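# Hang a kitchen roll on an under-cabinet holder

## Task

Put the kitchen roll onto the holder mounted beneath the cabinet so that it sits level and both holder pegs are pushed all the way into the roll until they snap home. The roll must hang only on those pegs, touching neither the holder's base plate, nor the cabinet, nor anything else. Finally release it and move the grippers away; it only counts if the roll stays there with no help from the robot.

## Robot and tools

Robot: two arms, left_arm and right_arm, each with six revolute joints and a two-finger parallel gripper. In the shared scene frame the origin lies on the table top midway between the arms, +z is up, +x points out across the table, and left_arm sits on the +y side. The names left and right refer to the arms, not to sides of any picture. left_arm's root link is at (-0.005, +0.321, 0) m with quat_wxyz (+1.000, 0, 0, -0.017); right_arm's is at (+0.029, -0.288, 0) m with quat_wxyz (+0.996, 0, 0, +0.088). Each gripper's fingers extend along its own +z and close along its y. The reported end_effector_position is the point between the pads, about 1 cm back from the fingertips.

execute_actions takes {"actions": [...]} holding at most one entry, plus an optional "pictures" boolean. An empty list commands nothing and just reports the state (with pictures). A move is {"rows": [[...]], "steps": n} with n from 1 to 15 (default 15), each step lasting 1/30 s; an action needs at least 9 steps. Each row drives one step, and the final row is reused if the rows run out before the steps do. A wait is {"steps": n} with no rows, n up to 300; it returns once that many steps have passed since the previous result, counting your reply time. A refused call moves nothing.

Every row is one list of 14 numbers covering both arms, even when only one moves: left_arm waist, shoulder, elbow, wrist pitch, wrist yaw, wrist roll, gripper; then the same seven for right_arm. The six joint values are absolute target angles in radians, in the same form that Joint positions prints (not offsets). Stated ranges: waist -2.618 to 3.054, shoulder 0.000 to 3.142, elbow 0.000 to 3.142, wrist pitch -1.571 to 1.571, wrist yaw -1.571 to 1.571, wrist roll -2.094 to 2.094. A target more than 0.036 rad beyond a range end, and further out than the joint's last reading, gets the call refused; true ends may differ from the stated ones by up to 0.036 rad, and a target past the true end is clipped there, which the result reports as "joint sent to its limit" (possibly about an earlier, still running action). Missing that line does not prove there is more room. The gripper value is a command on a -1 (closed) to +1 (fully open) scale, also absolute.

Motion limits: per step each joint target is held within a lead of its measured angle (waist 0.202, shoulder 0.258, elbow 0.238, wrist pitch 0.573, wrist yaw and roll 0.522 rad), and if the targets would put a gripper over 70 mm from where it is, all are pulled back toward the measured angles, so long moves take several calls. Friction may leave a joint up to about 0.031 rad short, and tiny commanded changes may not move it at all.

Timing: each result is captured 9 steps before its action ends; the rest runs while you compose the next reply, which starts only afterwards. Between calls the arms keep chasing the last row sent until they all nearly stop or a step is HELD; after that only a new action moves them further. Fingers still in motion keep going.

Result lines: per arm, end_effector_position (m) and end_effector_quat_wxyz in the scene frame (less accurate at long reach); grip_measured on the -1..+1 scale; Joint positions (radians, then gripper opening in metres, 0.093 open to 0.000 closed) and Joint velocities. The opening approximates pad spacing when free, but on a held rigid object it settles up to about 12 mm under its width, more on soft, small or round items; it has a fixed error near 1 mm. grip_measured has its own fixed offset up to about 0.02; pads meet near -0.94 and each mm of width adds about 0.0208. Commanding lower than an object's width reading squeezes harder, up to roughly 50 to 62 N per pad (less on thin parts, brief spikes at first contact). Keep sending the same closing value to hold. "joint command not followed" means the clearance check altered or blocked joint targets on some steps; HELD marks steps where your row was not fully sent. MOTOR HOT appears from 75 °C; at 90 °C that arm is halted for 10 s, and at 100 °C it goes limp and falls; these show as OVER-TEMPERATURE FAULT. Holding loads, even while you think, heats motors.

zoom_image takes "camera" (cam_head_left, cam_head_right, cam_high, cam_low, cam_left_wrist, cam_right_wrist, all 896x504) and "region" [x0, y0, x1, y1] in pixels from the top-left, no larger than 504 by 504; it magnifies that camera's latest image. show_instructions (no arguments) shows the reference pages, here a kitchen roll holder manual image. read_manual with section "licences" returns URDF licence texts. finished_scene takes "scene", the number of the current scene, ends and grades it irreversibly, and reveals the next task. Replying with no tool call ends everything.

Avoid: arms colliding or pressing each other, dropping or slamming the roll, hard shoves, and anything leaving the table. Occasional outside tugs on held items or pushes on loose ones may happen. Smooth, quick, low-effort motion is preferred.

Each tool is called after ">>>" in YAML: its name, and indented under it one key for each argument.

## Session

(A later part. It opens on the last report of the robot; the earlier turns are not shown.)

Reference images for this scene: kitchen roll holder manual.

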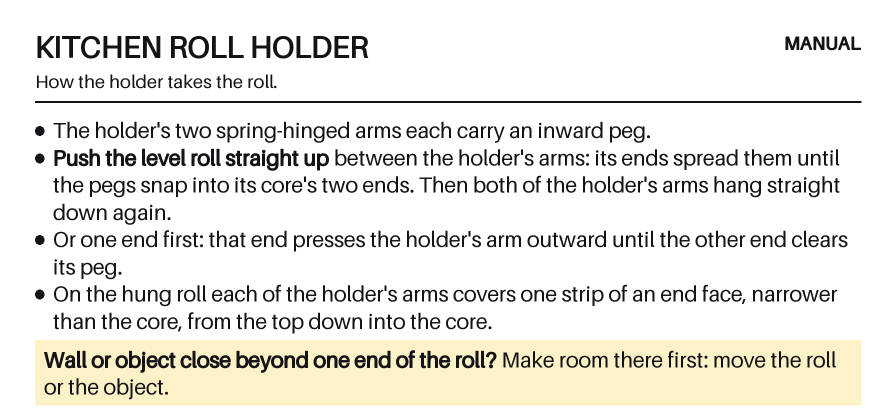

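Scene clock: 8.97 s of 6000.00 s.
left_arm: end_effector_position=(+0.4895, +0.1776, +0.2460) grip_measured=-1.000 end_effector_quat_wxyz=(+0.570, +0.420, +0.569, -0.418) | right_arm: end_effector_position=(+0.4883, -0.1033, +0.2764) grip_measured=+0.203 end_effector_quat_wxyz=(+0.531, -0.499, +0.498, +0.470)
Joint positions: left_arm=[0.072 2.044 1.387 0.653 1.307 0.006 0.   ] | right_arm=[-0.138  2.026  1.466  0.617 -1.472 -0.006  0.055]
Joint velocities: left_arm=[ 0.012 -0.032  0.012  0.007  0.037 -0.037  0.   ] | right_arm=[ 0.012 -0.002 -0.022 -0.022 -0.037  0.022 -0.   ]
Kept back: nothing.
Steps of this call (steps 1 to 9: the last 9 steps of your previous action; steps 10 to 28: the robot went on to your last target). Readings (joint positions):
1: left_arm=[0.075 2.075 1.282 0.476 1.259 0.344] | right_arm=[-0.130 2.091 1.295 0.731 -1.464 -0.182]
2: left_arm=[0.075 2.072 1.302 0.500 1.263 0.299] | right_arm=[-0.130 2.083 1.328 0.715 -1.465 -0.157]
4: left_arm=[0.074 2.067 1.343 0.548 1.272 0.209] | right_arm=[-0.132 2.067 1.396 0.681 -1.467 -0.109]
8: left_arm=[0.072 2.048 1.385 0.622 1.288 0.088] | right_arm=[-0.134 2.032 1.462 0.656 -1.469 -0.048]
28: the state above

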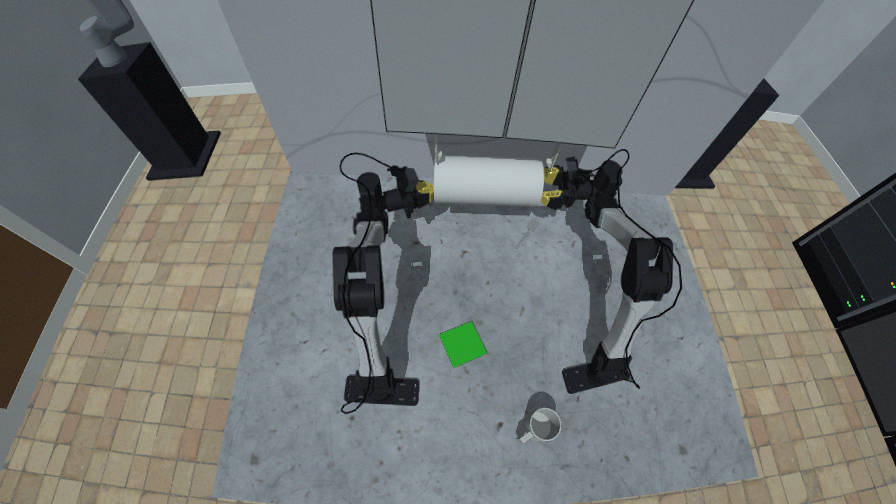

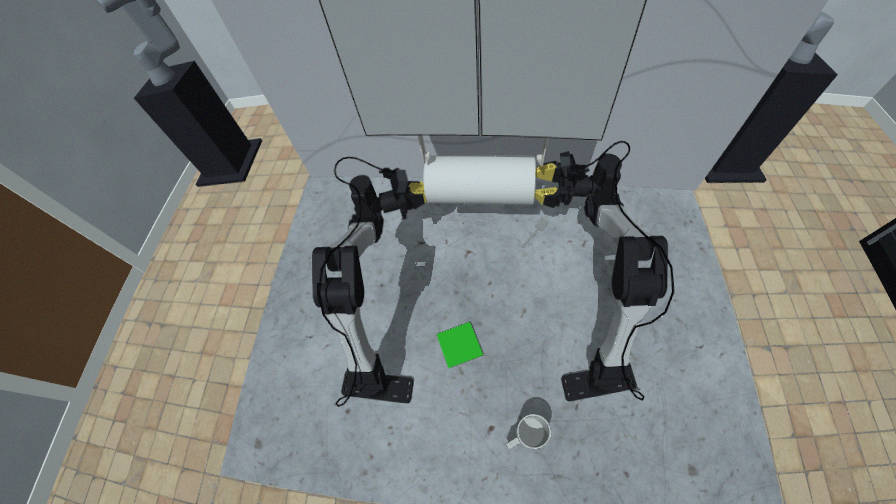

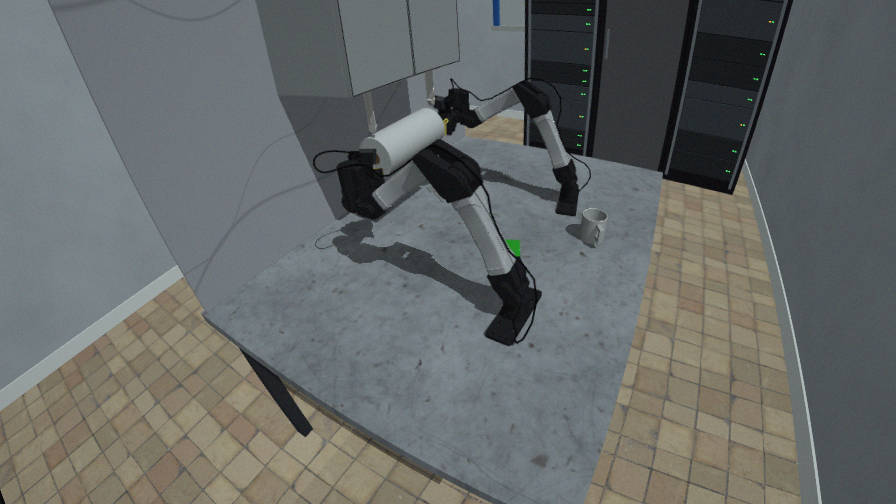

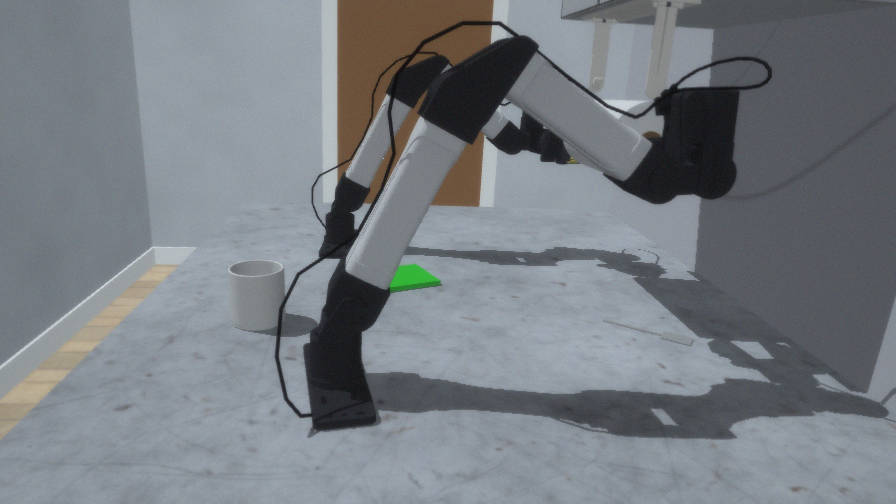

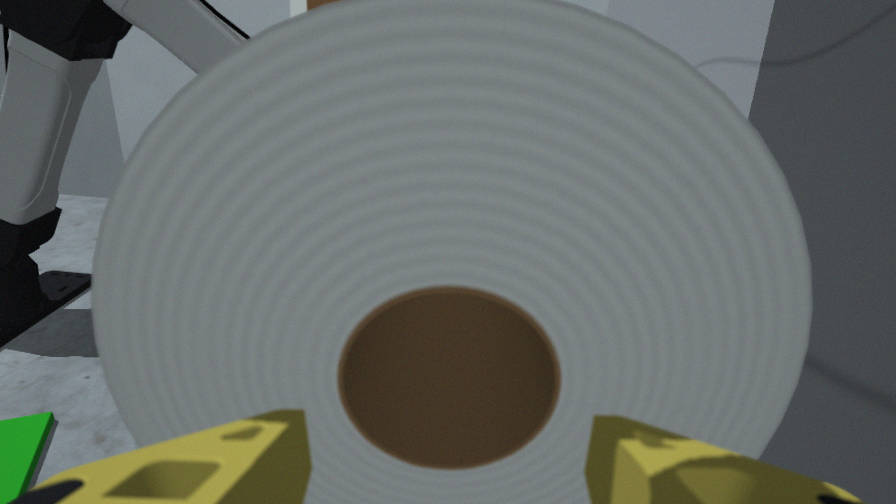

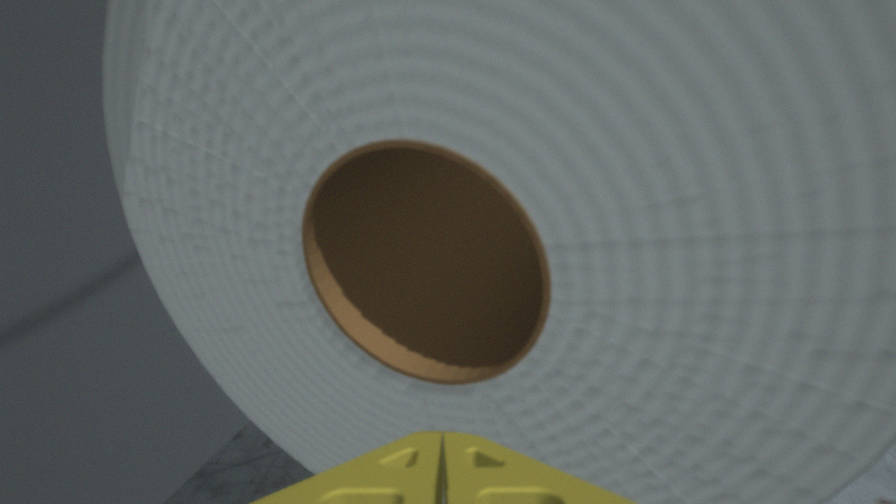

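>>> execute_actions:
  actions:
    - {"rows":[[0.005,2.025,1.41,0.7,1.38,0,-1,-0.09,2.015,1.495,0.58,-1.48,0,0.2],[0.005,2.025,1.41,0.7,1.38,0,-1,-0.09,2.01,1.51,0.56,-1.48,0,0.2],[0.005,2.025,1.41,0.7,1.38,0,-1,-0.09,2.005,1.52,0.54,-1.48,0,0.2],[0.005,2.025,1.41,0.7,1.38,0,-1,-0.09,2.0,1.53,0.525,-1.48,0,0.2],[0.005,2.025,1.41,0.7,1.38,0,-1,-0.09,1.995,1.54,0.51,-1.48,0,0.2],[0.005,2.025,1.41,0.7,1.38,0,-1,-0.09,1.99,1.55,0.5,-1.48,0,0.2],[0.005,2.025,1.41,0.7,1.38,0,-1,-0.09,1.99,1.55,0.5,-1.48,0,0.2],[-0.005,2.025,1.41,0.7,1.38,0,-1,-0.098,1.99,1.55,0.5,-1.49,0,0.2],[-0.015,2.025,1.41,0.7,1.38,0,-1,-0.106,1.99,1.55,0.5,-1.5,0,0.2],[-0.025,2.025,1.41,0.7,1.37,0,-1,-0.115,1.99,1.55,0.5,-1.51,0,0.2],[-0.035,2.025,1.41,0.7,1.36,0,-1,-0.125,1.99,1.55,0.5,-1.52,0,0.2],[-0.045,2.025,1.41,0.7,1.35,0,-1,-0.135,1.99,1.55,0.5,-1.525,0,0.2]]}

>>> execute_actions:
  actions:
    - {"steps":18}

>>> execute_actions:
  actions:
    - {"rows":[[-0.045,2.015,1.425,0.68,1.35,0,-1,-0.135,1.99,1.55,0.5,-1.525,0,0.2],[-0.045,2.007,1.44,0.66,1.35,0,-1,-0.135,1.99,1.55,0.5,-1.525,0,0.2],[-0.045,1.998,1.455,0.64,1.35,0,-1,-0.135,1.99,1.56,0.49,-1.525,0,0.2],[-0.045,1.99,1.47,0.62,1.35,0,-1,-0.135,1.99,1.565,0.48,-1.525,0,0.2],[-0.045,1.981,1.485,0.6,1.35,0,-1,-0.135,1.99,1.57,0.47,-1.525,0,0.2],[-0.045,1.972,1.5,0.58,1.35,0,-1,-0.135,1.985,1.58,0.46,-1.525,0,0.2],[-0.045,1.963,1.515,0.56,1.35,0,-1,-0.135,1.985,1.585,0.45,-1.525,0,0.2],[-0.045,1.955,1.53,0.54,1.35,0,-1,-0.135,1.98,1.59,0.44,-1.525,0,0.2]]}

>>> execute_actions:
  actions:
    - {"steps":22}
  pictures: true

Scene clock: 10.23 s of 6000.00 s.
left_arm: end_effector_position=(+0.4890, +0.1771, +0.2461) grip_measured=-1.000 end_effector_quat_wxyz=(+0.569, +0.421, +0.569, -0.419) | right_arm: end_effector_position=(+0.4905, -0.1034, +0.2872) grip_measured=+0.203 end_effector_quat_wxyz=(+0.527, -0.497, +0.501, +0.473)
Joint positions: left_arm=[0.071 2.044 1.387 0.654 1.31  0.005 0.   ] | right_arm=[-0.139  2.021  1.509  0.557 -1.475 -0.006  0.055]
Joint velocities: left_arm=[-0.037 -0.022  0.007  0.007  0.051  0.007  0.   ] | right_arm=[-0.027 -0.12   0.276 -0.388 -0.037 -0.037  0.001]
Steps of this call (steps 1 to 30: the robot went on to your last target; steps 31 to 32: nothing new was sent; steps 33 to 38: the first 6 steps of this action). Readings (joint positions):
33: left_arm=[0.072 2.044 1.387 0.653 1.308 0.006] | right_arm=[-0.139 2.026 1.466 0.613 -1.472 -0.006]
34: left_arm=[0.072 2.044 1.387 0.653 1.308 0.006] | right_arm=[-0.139 2.026 1.471 0.605 -1.473 -0.006]
36: left_arm=[0.072 2.044 1.387 0.653 1.308 0.005] | right_arm=[-0.139 2.026 1.488 0.581 -1.474 -0.006]
38: the state above

Scene clock: 10.83 s of 6000.00 s.
left_arm: end_effector_position=(+0.4846, +0.1542, +0.2458) grip_measured=-1.000 end_effector_quat_wxyz=(+0.562, +0.428, +0.563, -0.428) | right_arm: end_effector_position=(+0.4856, -0.1217, +0.3071) grip_measured=+0.203 end_effector_quat_wxyz=(+0.532, -0.506, +0.492, +0.468)
Joint positions: left_arm=[0.023 2.044 1.387 0.651 1.29  0.005 0.   ] | right_arm=[-0.18   1.992  1.539  0.527 -1.525 -0.004  0.055]
Joint velocities: left_arm=[-0.012 -0.002  0.012 -0.095 -0.007  0.022  0.   ] | right_arm=[ 0.002 -0.012 -0.012 -0.051  0.037 -0.066 -0.   ]
Kept back: nothing.
Steps of this call (steps 1 to 9: the last 9 steps of your previous action; steps 10 to 18: the robot went on to your last target). Readings (joint positions):
1: left_arm=[0.070 2.044 1.387 0.654 1.311 0.005] | right_arm=[-0.139 2.017 1.517 0.547 -1.475 -0.005]
2: left_arm=[0.068 2.044 1.387 0.654 1.312 0.005] | right_arm=[-0.139 2.011 1.524 0.541 -1.477 -0.005]
4: left_arm=[0.060 2.044 1.387 0.654 1.312 0.005] | right_arm=[-0.143 2.001 1.533 0.535 -1.486 -0.005]
8: left_arm=[0.030 2.044 1.387 0.653 1.300 0.005] | right_arm=[-0.172 1.992 1.539 0.532 -1.512 -0.005]
18: the state above

Scene clock: 11.03 s of 6000.00 s.
left_arm: end_effector_position=(+0.4886, +0.1543, +0.2531) grip_measured=-1.000 end_effector_quat_wxyz=(+0.556, +0.423, +0.570, -0.432) | right_arm: end_effector_position=(+0.4862, -0.1217, +0.3092) grip_measured=+0.203 end_effector_quat_wxyz=(+0.530, -0.505, +0.494, +0.470)
Joint positions: left_arm=[0.023 2.042 1.427 0.586 1.288 0.005 0.   ] | right_arm=[-0.18   1.992  1.55   0.509 -1.525 -0.004  0.055]
Joint velocities: left_arm=[-0.002 -0.051  0.383 -0.535 -0.081 -0.081  0.   ] | right_arm=[ 0.022 -0.017  0.144 -0.183 -0.022 -0.051 -0.001]
Steps of this call (steps 1 to 6: the first 6 steps of this action). Readings (joint positions):
1: left_arm=[0.023 2.044 1.387 0.649 1.290 0.005] | right_arm=[-0.180 1.992 1.539 0.527 -1.525 -0.004]
2: left_arm=[0.023 2.044 1.389 0.644 1.290 0.005] | right_arm=[-0.180 1.992 1.539 0.526 -1.525 -0.004]
4: left_arm=[0.023 2.044 1.402 0.618 1.290 0.005] | right_arm=[-0.180 1.992 1.541 0.522 -1.525 -0.004]
6: the state above

Scene clock: 11.77 s of 6000.00 s.
left_arm: end_effector_position=(+0.4881, +0.1596, +0.2971) grip_measured=-1.000 end_effector_quat_wxyz=(+0.575, +0.427, +0.561, -0.415) | right_arm: end_effector_position=(+0.4880, -0.1221, +0.3143) grip_measured=+0.203 end_effector_quat_wxyz=(+0.528, -0.501, +0.498, +0.472)
Joint positions: left_arm=[0.032 1.983 1.498 0.507 1.275 0.005 0.   ] | right_arm=[-0.18   1.992  1.574  0.472 -1.522 -0.004  0.055]
Joint velocities: left_arm=[-0.002  0.002 -0.027 -0.007  0.037 -0.037  0.   ] | right_arm=[-0.012 -0.007 -0.012  0.022  0.007  0.007 -0.   ]
Kept back: nothing.
Steps of this call (steps 1 to 9: the last 9 steps of your previous action; steps 10 to 22: the robot went on to your last target). Readings (joint positions):
1: left_arm=[0.023 2.038 1.440 0.569 1.285 0.005] | right_arm=[-0.180 1.992 1.556 0.501 -1.525 -0.004]
2: left_arm=[0.024 2.032 1.453 0.552 1.283 0.005] | right_arm=[-0.180 1.992 1.562 0.494 -1.525 -0.004]
4: left_arm=[0.027 2.016 1.475 0.529 1.279 0.005] | right_arm=[-0.180 1.992 1.572 0.484 -1.523 -0.004]
8: left_arm=[0.031 1.987 1.495 0.520 1.276 0.005] | right_arm=[-0.180 1.992 1.574 0.474 -1.522 -0.004]
22: the state above

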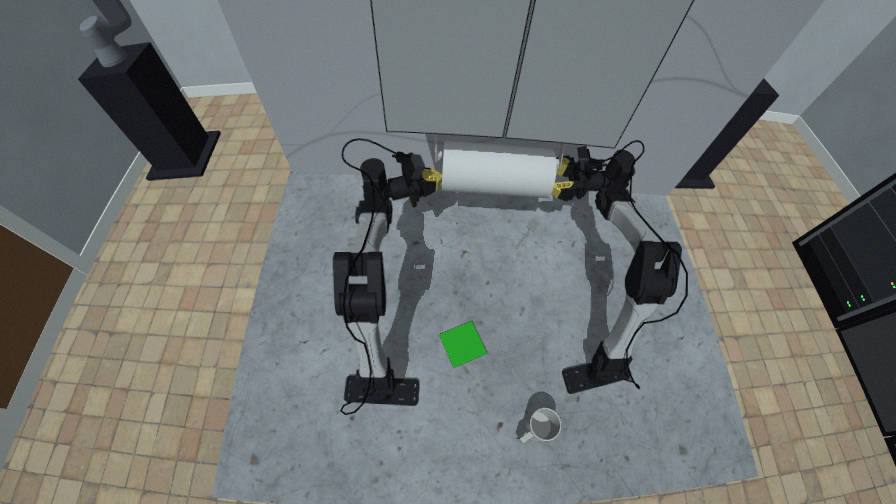

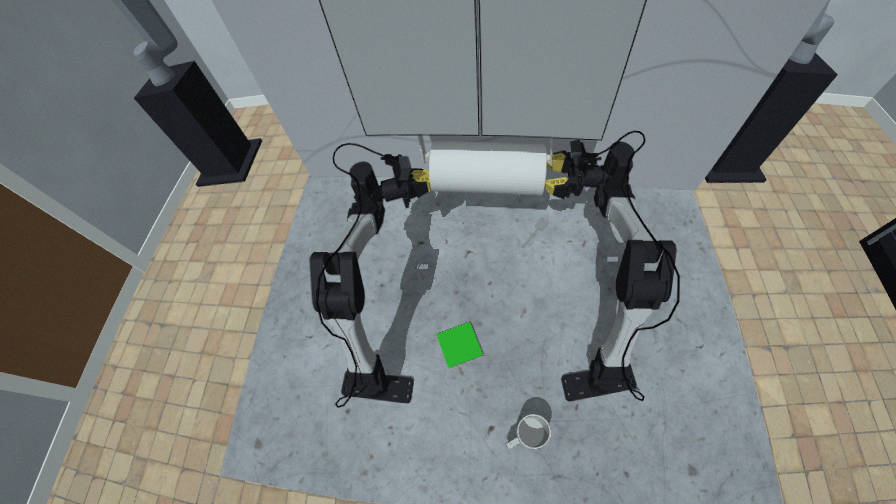

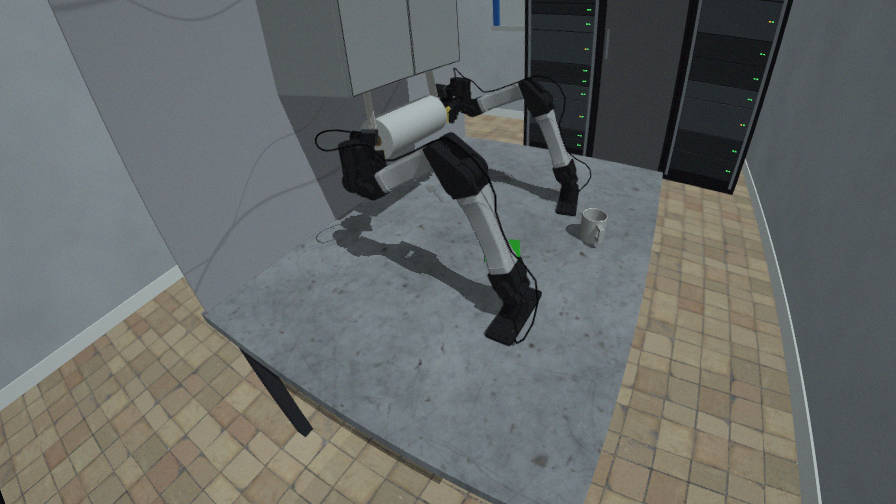

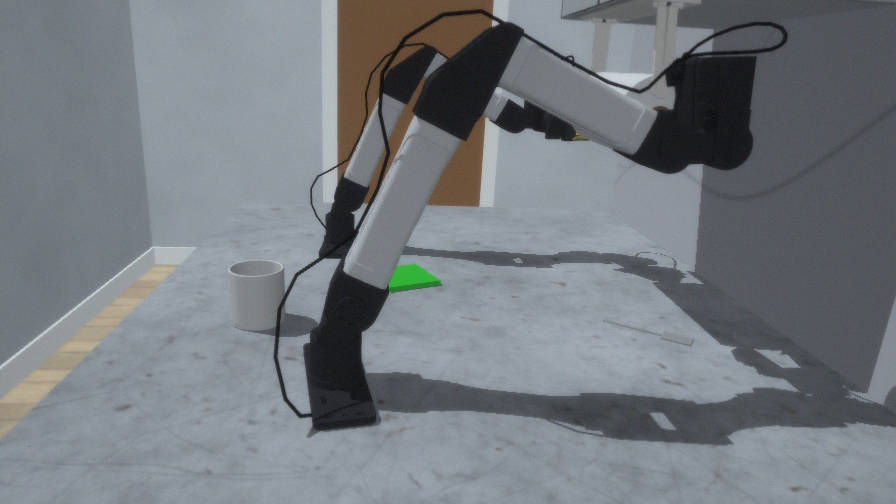

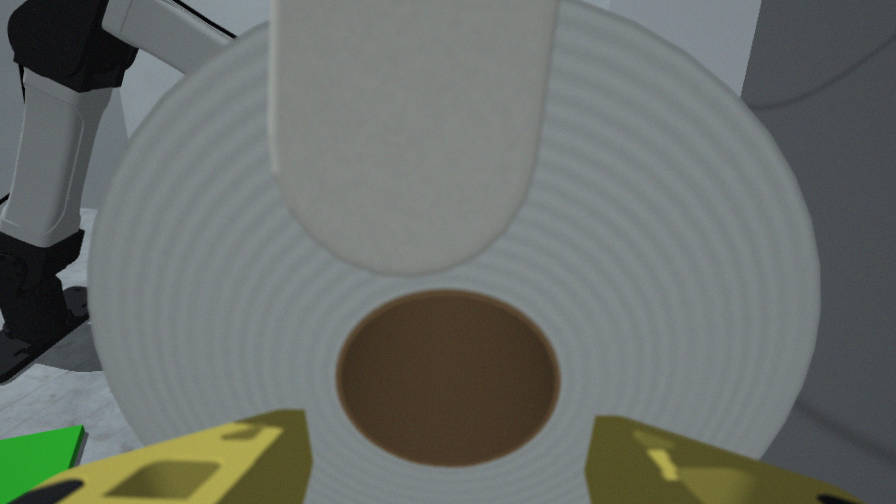

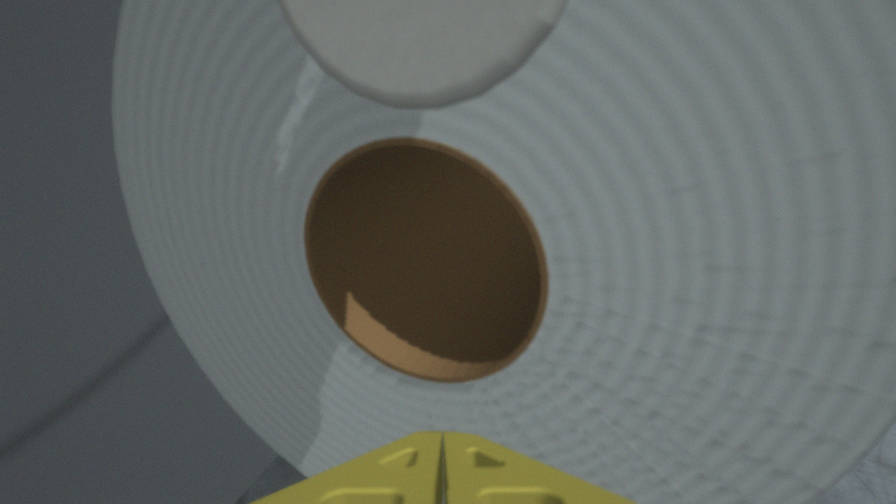

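>>> execute_actions:
  actions:
    - {"rows":[[-0.04,1.951,1.541,0.525,1.35,0,-1,-0.13,1.976,1.601,0.425,-1.52,0,0.2],[-0.035,1.947,1.552,0.51,1.35,0,-1,-0.125,1.972,1.612,0.41,-1.52,0,0.2],[-0.03,1.943,1.563,0.495,1.36,0,-1,-0.12,1.968,1.623,0.395,-1.515,0,0.2],[-0.025,1.939,1.574,0.48,1.36,0,-1,-0.115,1.964,1.634,0.38,-1.51,0,0.2],[-0.025,1.935,1.585,0.465,1.36,0,-1,-0.115,1.96,1.645,0.365,-1.51,0,0.2],[-0.025,1.931,1.596,0.45,1.36,0,-1,-0.115,1.956,1.656,0.35,-1.51,0,0.2],[-0.025,1.927,1.607,0.435,1.36,0,-1,-0.115,1.952,1.667,0.335,-1.51,0,0.2],[-0.025,1.923,1.618,0.42,1.36,0,-1,-0.115,1.948,1.678,0.32,-1.51,0,0.2],[-0.025,1.919,1.629,0.405,1.36,0,-1,-0.115,1.944,1.689,0.305,-1.51,0,0.2],[-0.025,1.915,1.64,0.39,1.36,0,-1,-0.115,1.94,1.7,0.29,-1.51,0,0.2]]}

>>> execute_actions:
  actions:
    - {"steps":24}
  pictures: true

Scene clock: 12.63 s of 6000.00 s.
left_arm: end_effector_position=(+0.4905, +0.1626, +0.3059) grip_measured=-1.000 end_effector_quat_wxyz=(+0.573, +0.425, +0.564, -0.416) | right_arm: end_effector_position=(+0.4895, -0.1197, +0.3233) grip_measured=+0.203 end_effector_quat_wxyz=(+0.524, -0.496, +0.503, +0.476)
Joint positions: left_arm=[0.039 1.982 1.537 0.458 1.279 0.005 0.   ] | right_arm=[-0.175  1.99   1.613  0.414 -1.516 -0.004  0.055]
Joint velocities: left_arm=[ 0.066 -0.051  0.364 -0.359 -0.081 -0.051  0.   ] | right_arm=[ 0.066 -0.066  0.247 -0.374  0.139  0.081  0.   ]
Steps of this call (steps 1 to 15: the robot went on to your last target; steps 16 to 20: nothing new was sent; steps 21 to 26: the first 6 steps of this action). Readings (joint positions):
21: left_arm=[0.032 1.983 1.498 0.505 1.275 0.005] | right_arm=[-0.180 1.992 1.576 0.469 -1.523 -0.004]
22: left_arm=[0.033 1.983 1.501 0.499 1.275 0.005] | right_arm=[-0.180 1.992 1.581 0.462 -1.523 -0.004]
24: left_arm=[0.035 1.983 1.514 0.479 1.277 0.005] | right_arm=[-0.179 1.992 1.594 0.441 -1.522 -0.004]
26: the state above

Scene clock: 13.43 s of 6000.00 s.
left_arm: end_effector_position=(+0.4854, +0.1662, +0.3400) grip_measured=-1.000 end_effector_quat_wxyz=(+0.578, +0.425, +0.562, -0.412) | right_arm: end_effector_position=(+0.4832, -0.1161, +0.3557) grip_measured=+0.203 end_effector_quat_wxyz=(+0.528, -0.496, +0.502, +0.472)
Joint positions: left_arm=[0.046 1.94  1.61  0.355 1.281 0.005 0.   ] | right_arm=[-0.167  1.95   1.683  0.312 -1.5   -0.004  0.055]
Joint velocities: left_arm=[-0.022  0.007 -0.017  0.007  0.007 -0.037  0.   ] | right_arm=[-0.017 -0.007 -0.007  0.037 -0.007 -0.007 -0.   ]
Kept back: nothing.
Steps of this call (steps 1 to 9: the last 9 steps of your previous action; steps 10 to 24: the robot went on to your last target). Readings (joint positions):
1: left_arm=[0.040 1.980 1.548 0.446 1.279 0.005] | right_arm=[-0.173 1.987 1.623 0.399 -1.513 -0.004]
2: left_arm=[0.041 1.976 1.559 0.434 1.280 0.005] | right_arm=[-0.172 1.984 1.633 0.384 -1.510 -0.004]
4: left_arm=[0.041 1.966 1.582 0.409 1.280 0.005] | right_arm=[-0.172 1.974 1.655 0.355 -1.507 -0.004]
8: left_arm=[0.042 1.945 1.608 0.388 1.281 0.005] | right_arm=[-0.172 1.956 1.679 0.326 -1.504 -0.004]
24: the state above

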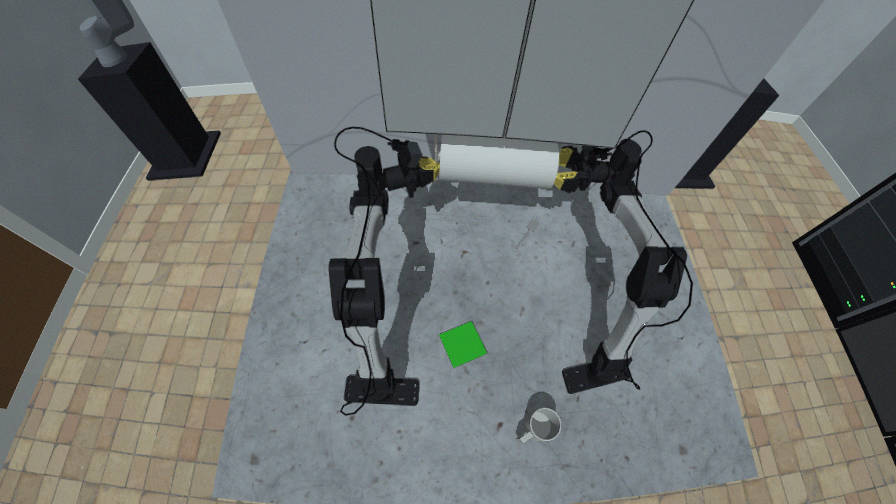

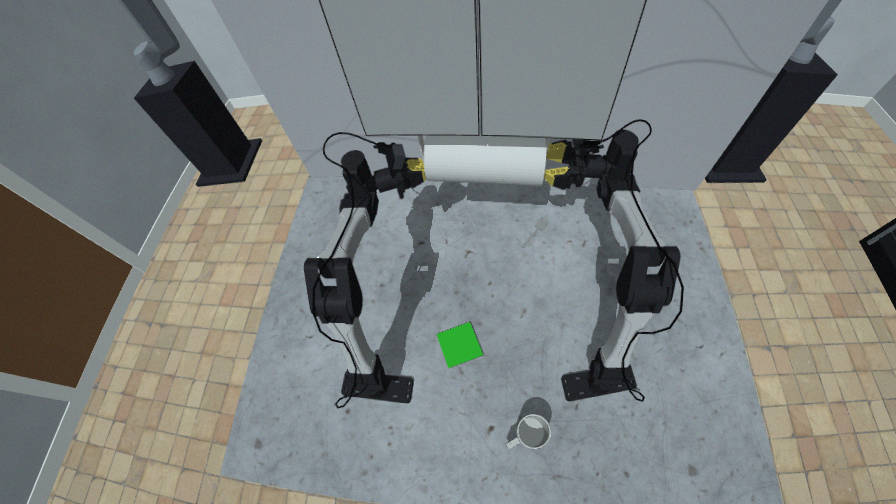

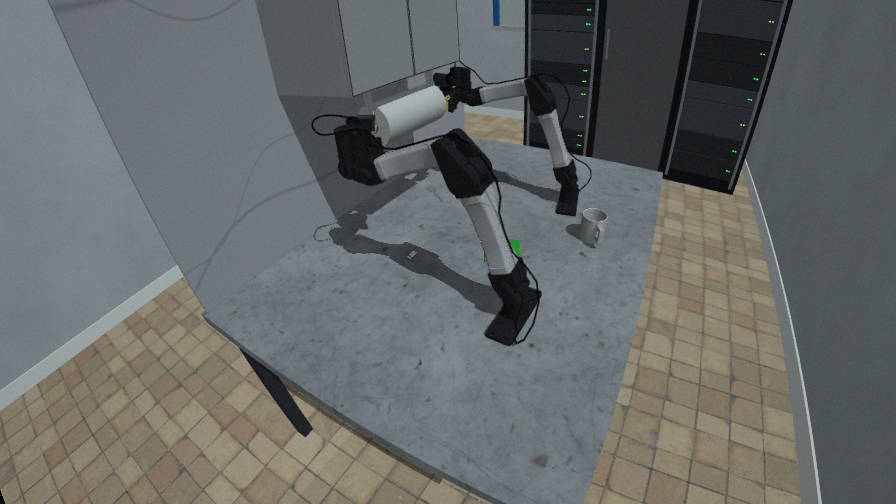

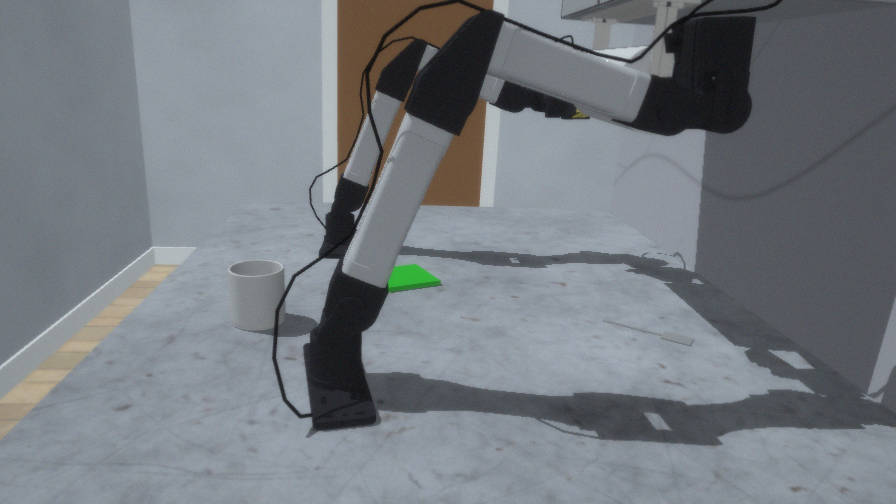

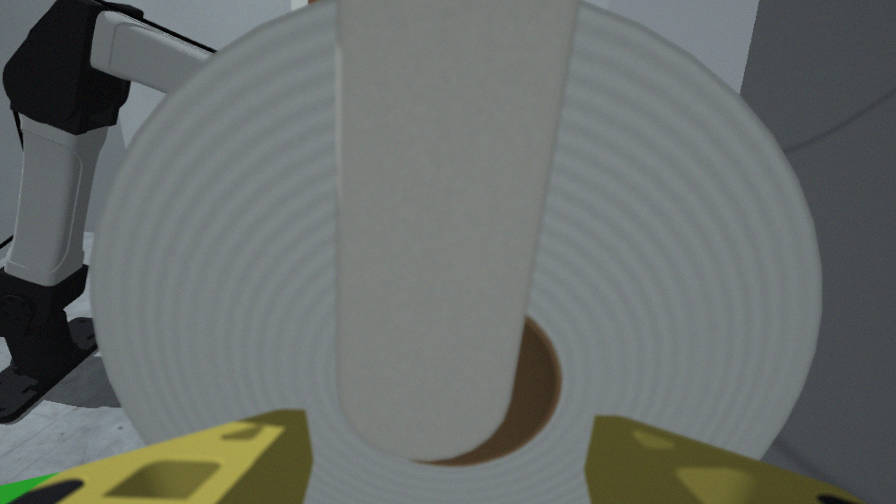

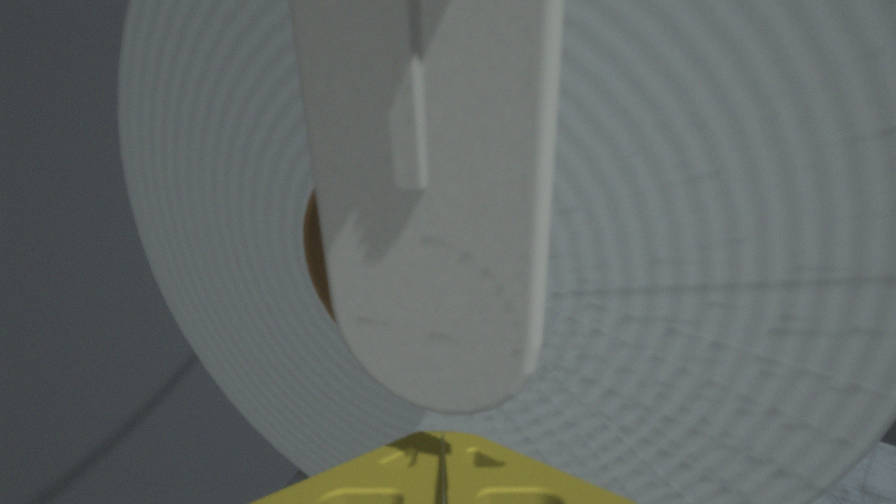

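>>> execute_actions:
  actions:
    - {"rows":[[-0.02,1.905,1.63,0.38,1.37,0,-1,-0.11,1.94,1.7,0.29,-1.51,0,0.2],[-0.015,1.9,1.62,0.37,1.38,0,-1,-0.105,1.94,1.7,0.29,-1.51,0,0.2],[-0.012,1.893,1.61,0.36,1.385,0,-1,-0.102,1.94,1.7,0.29,-1.51,0,0.2]],"steps":12}

>>> execute_actions:
  actions:
    - {"steps":18}
  pictures: true

Scene clock: 13.83 s of 6000.00 s.
left_arm: end_effector_position=(+0.4848, +0.1674, +0.3389) grip_measured=-1.000 end_effector_quat_wxyz=(+0.574, +0.425, +0.563, -0.415) | right_arm: end_effector_position=(+0.4830, -0.1150, +0.3556) grip_measured=+0.203 end_effector_quat_wxyz=(+0.527, -0.496, +0.502, +0.473)
Joint positions: left_arm=[0.049 1.94  1.61  0.346 1.288 0.005 0.   ] | right_arm=[-0.164  1.95   1.683  0.312 -1.499 -0.004  0.055]
Joint velocities: left_arm=[ 0.056 -0.002  0.002 -0.095  0.154 -0.051  0.   ] | right_arm=[ 0.046  0.002 -0.022 -0.022  0.037 -0.095  0.   ]
Steps of this call (steps 1 to 9: the robot went on to your last target; steps 10 to 12: the first 3 steps of this action). Readings (joint positions):
10: left_arm=[0.046 1.940 1.610 0.353 1.282 0.005] | right_arm=[-0.167 1.950 1.683 0.312 -1.500 -0.004]
11: left_arm=[0.047 1.940 1.610 0.350 1.284 0.005] | right_arm=[-0.166 1.950 1.683 0.312 -1.500 -0.004]
12: the state above

Scene clock: 14.43 s of 6000.00 s.
left_arm: end_effector_position=(+0.4813, +0.1698, +0.3410) grip_measured=-1.000 end_effector_quat_wxyz=(+0.570, +0.426, +0.564, -0.419) | right_arm: end_effector_position=(+0.4827, -0.1130, +0.3554) grip_measured=+0.203 end_effector_quat_wxyz=(+0.526, -0.496, +0.502, +0.474)
Joint positions: left_arm=[0.056 1.931 1.61  0.33  1.303 0.005 0.   ] | right_arm=[-0.16   1.95   1.683  0.309 -1.496 -0.004  0.055]
Joint velocities: left_arm=[ 0.002 -0.002  0.002  0.037 -0.037 -0.022  0.   ] | right_arm=[-0.012 -0.027 -0.012  0.095 -0.022  0.051 -0.   ]
Kept back: nothing.
Steps of this call (steps 1 to 9: the last 9 steps of your previous action; steps 10 to 18: the robot went on to your last target). Readings (joint positions):
1: left_arm=[0.051 1.940 1.610 0.342 1.291 0.005] | right_arm=[-0.162 1.950 1.683 0.312 -1.498 -0.004]
2: left_arm=[0.053 1.940 1.610 0.339 1.295 0.005] | right_arm=[-0.160 1.950 1.683 0.311 -1.497 -0.004]
4: left_arm=[0.054 1.938 1.610 0.336 1.300 0.005] | right_arm=[-0.160 1.950 1.683 0.310 -1.496 -0.004]
8: left_arm=[0.055 1.932 1.610 0.332 1.302 0.005] | right_arm=[-0.160 1.950 1.683 0.310 -1.496 -0.004]
18: the state above

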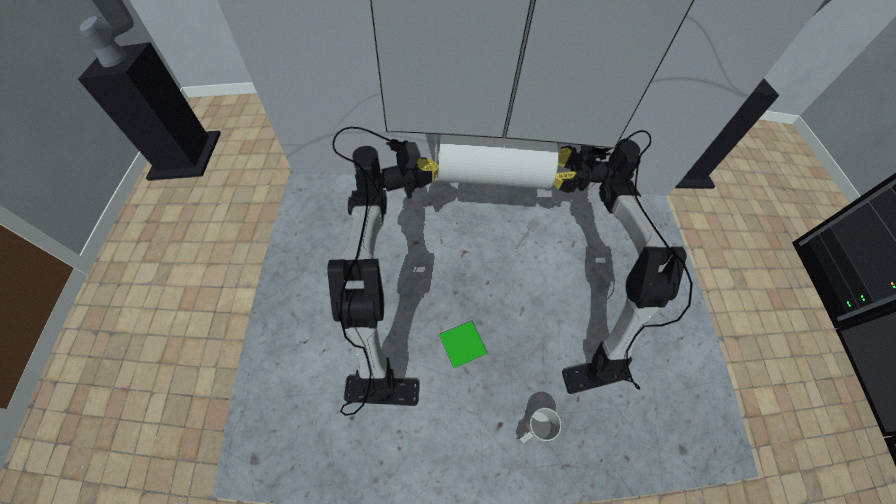

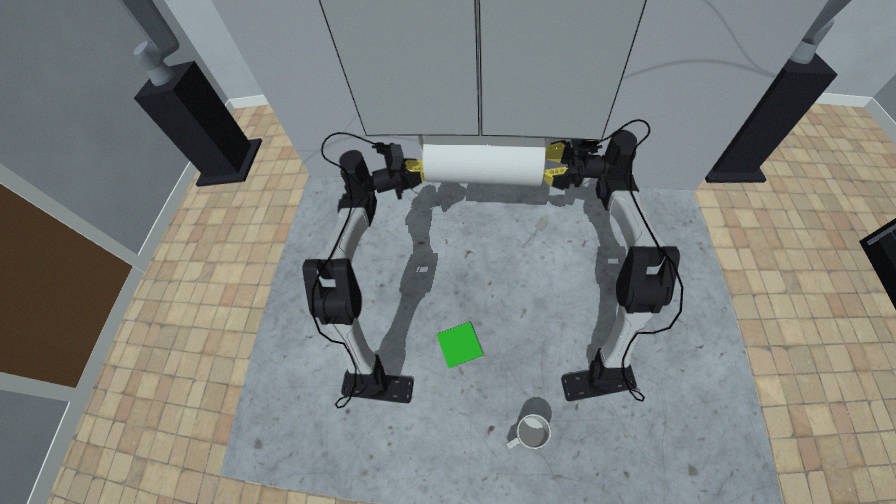

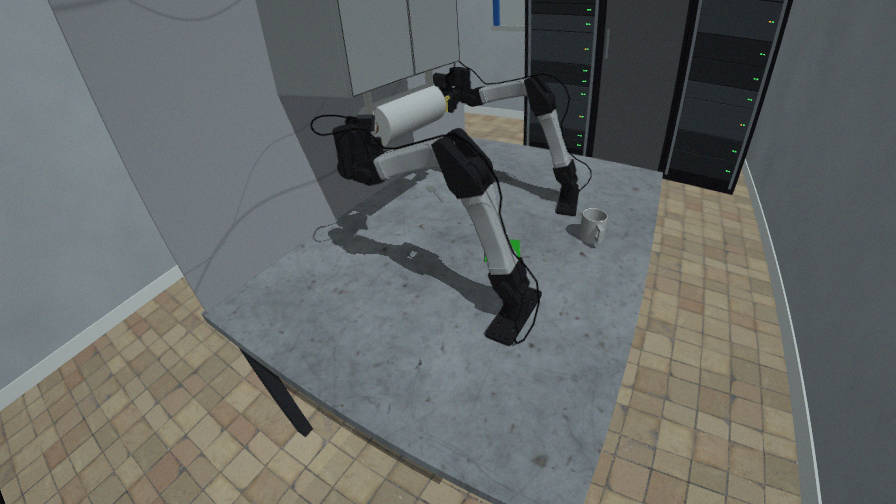

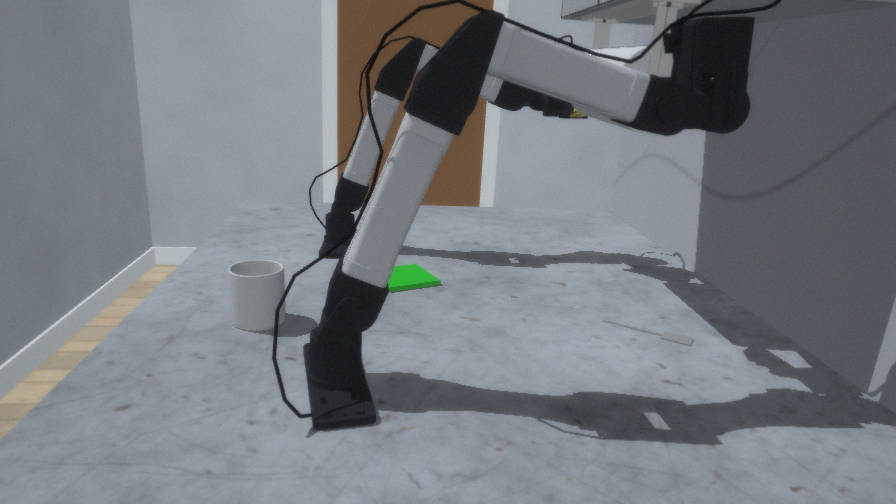

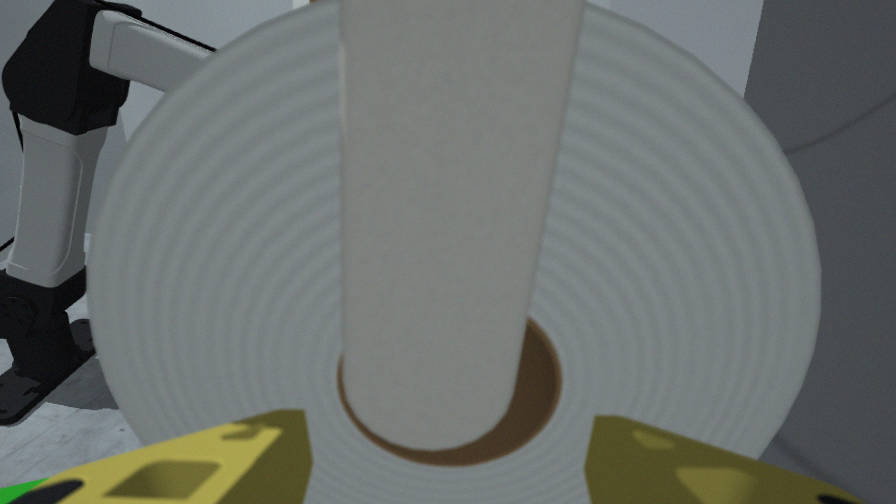

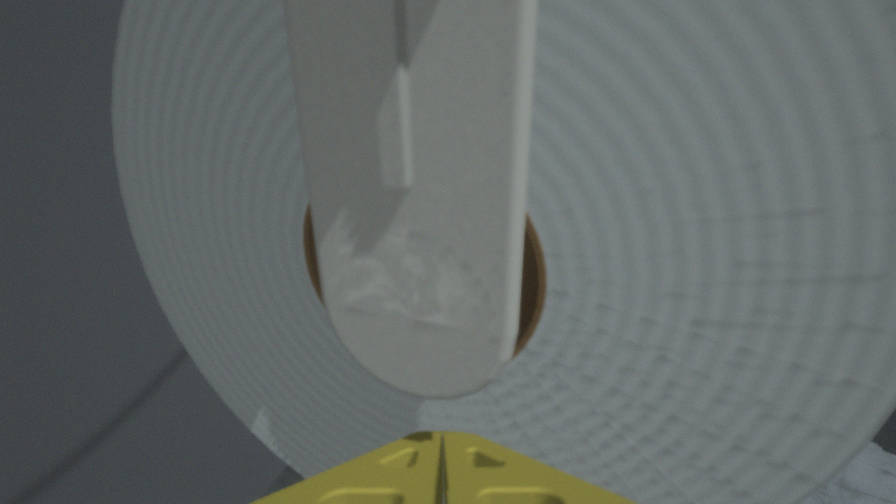

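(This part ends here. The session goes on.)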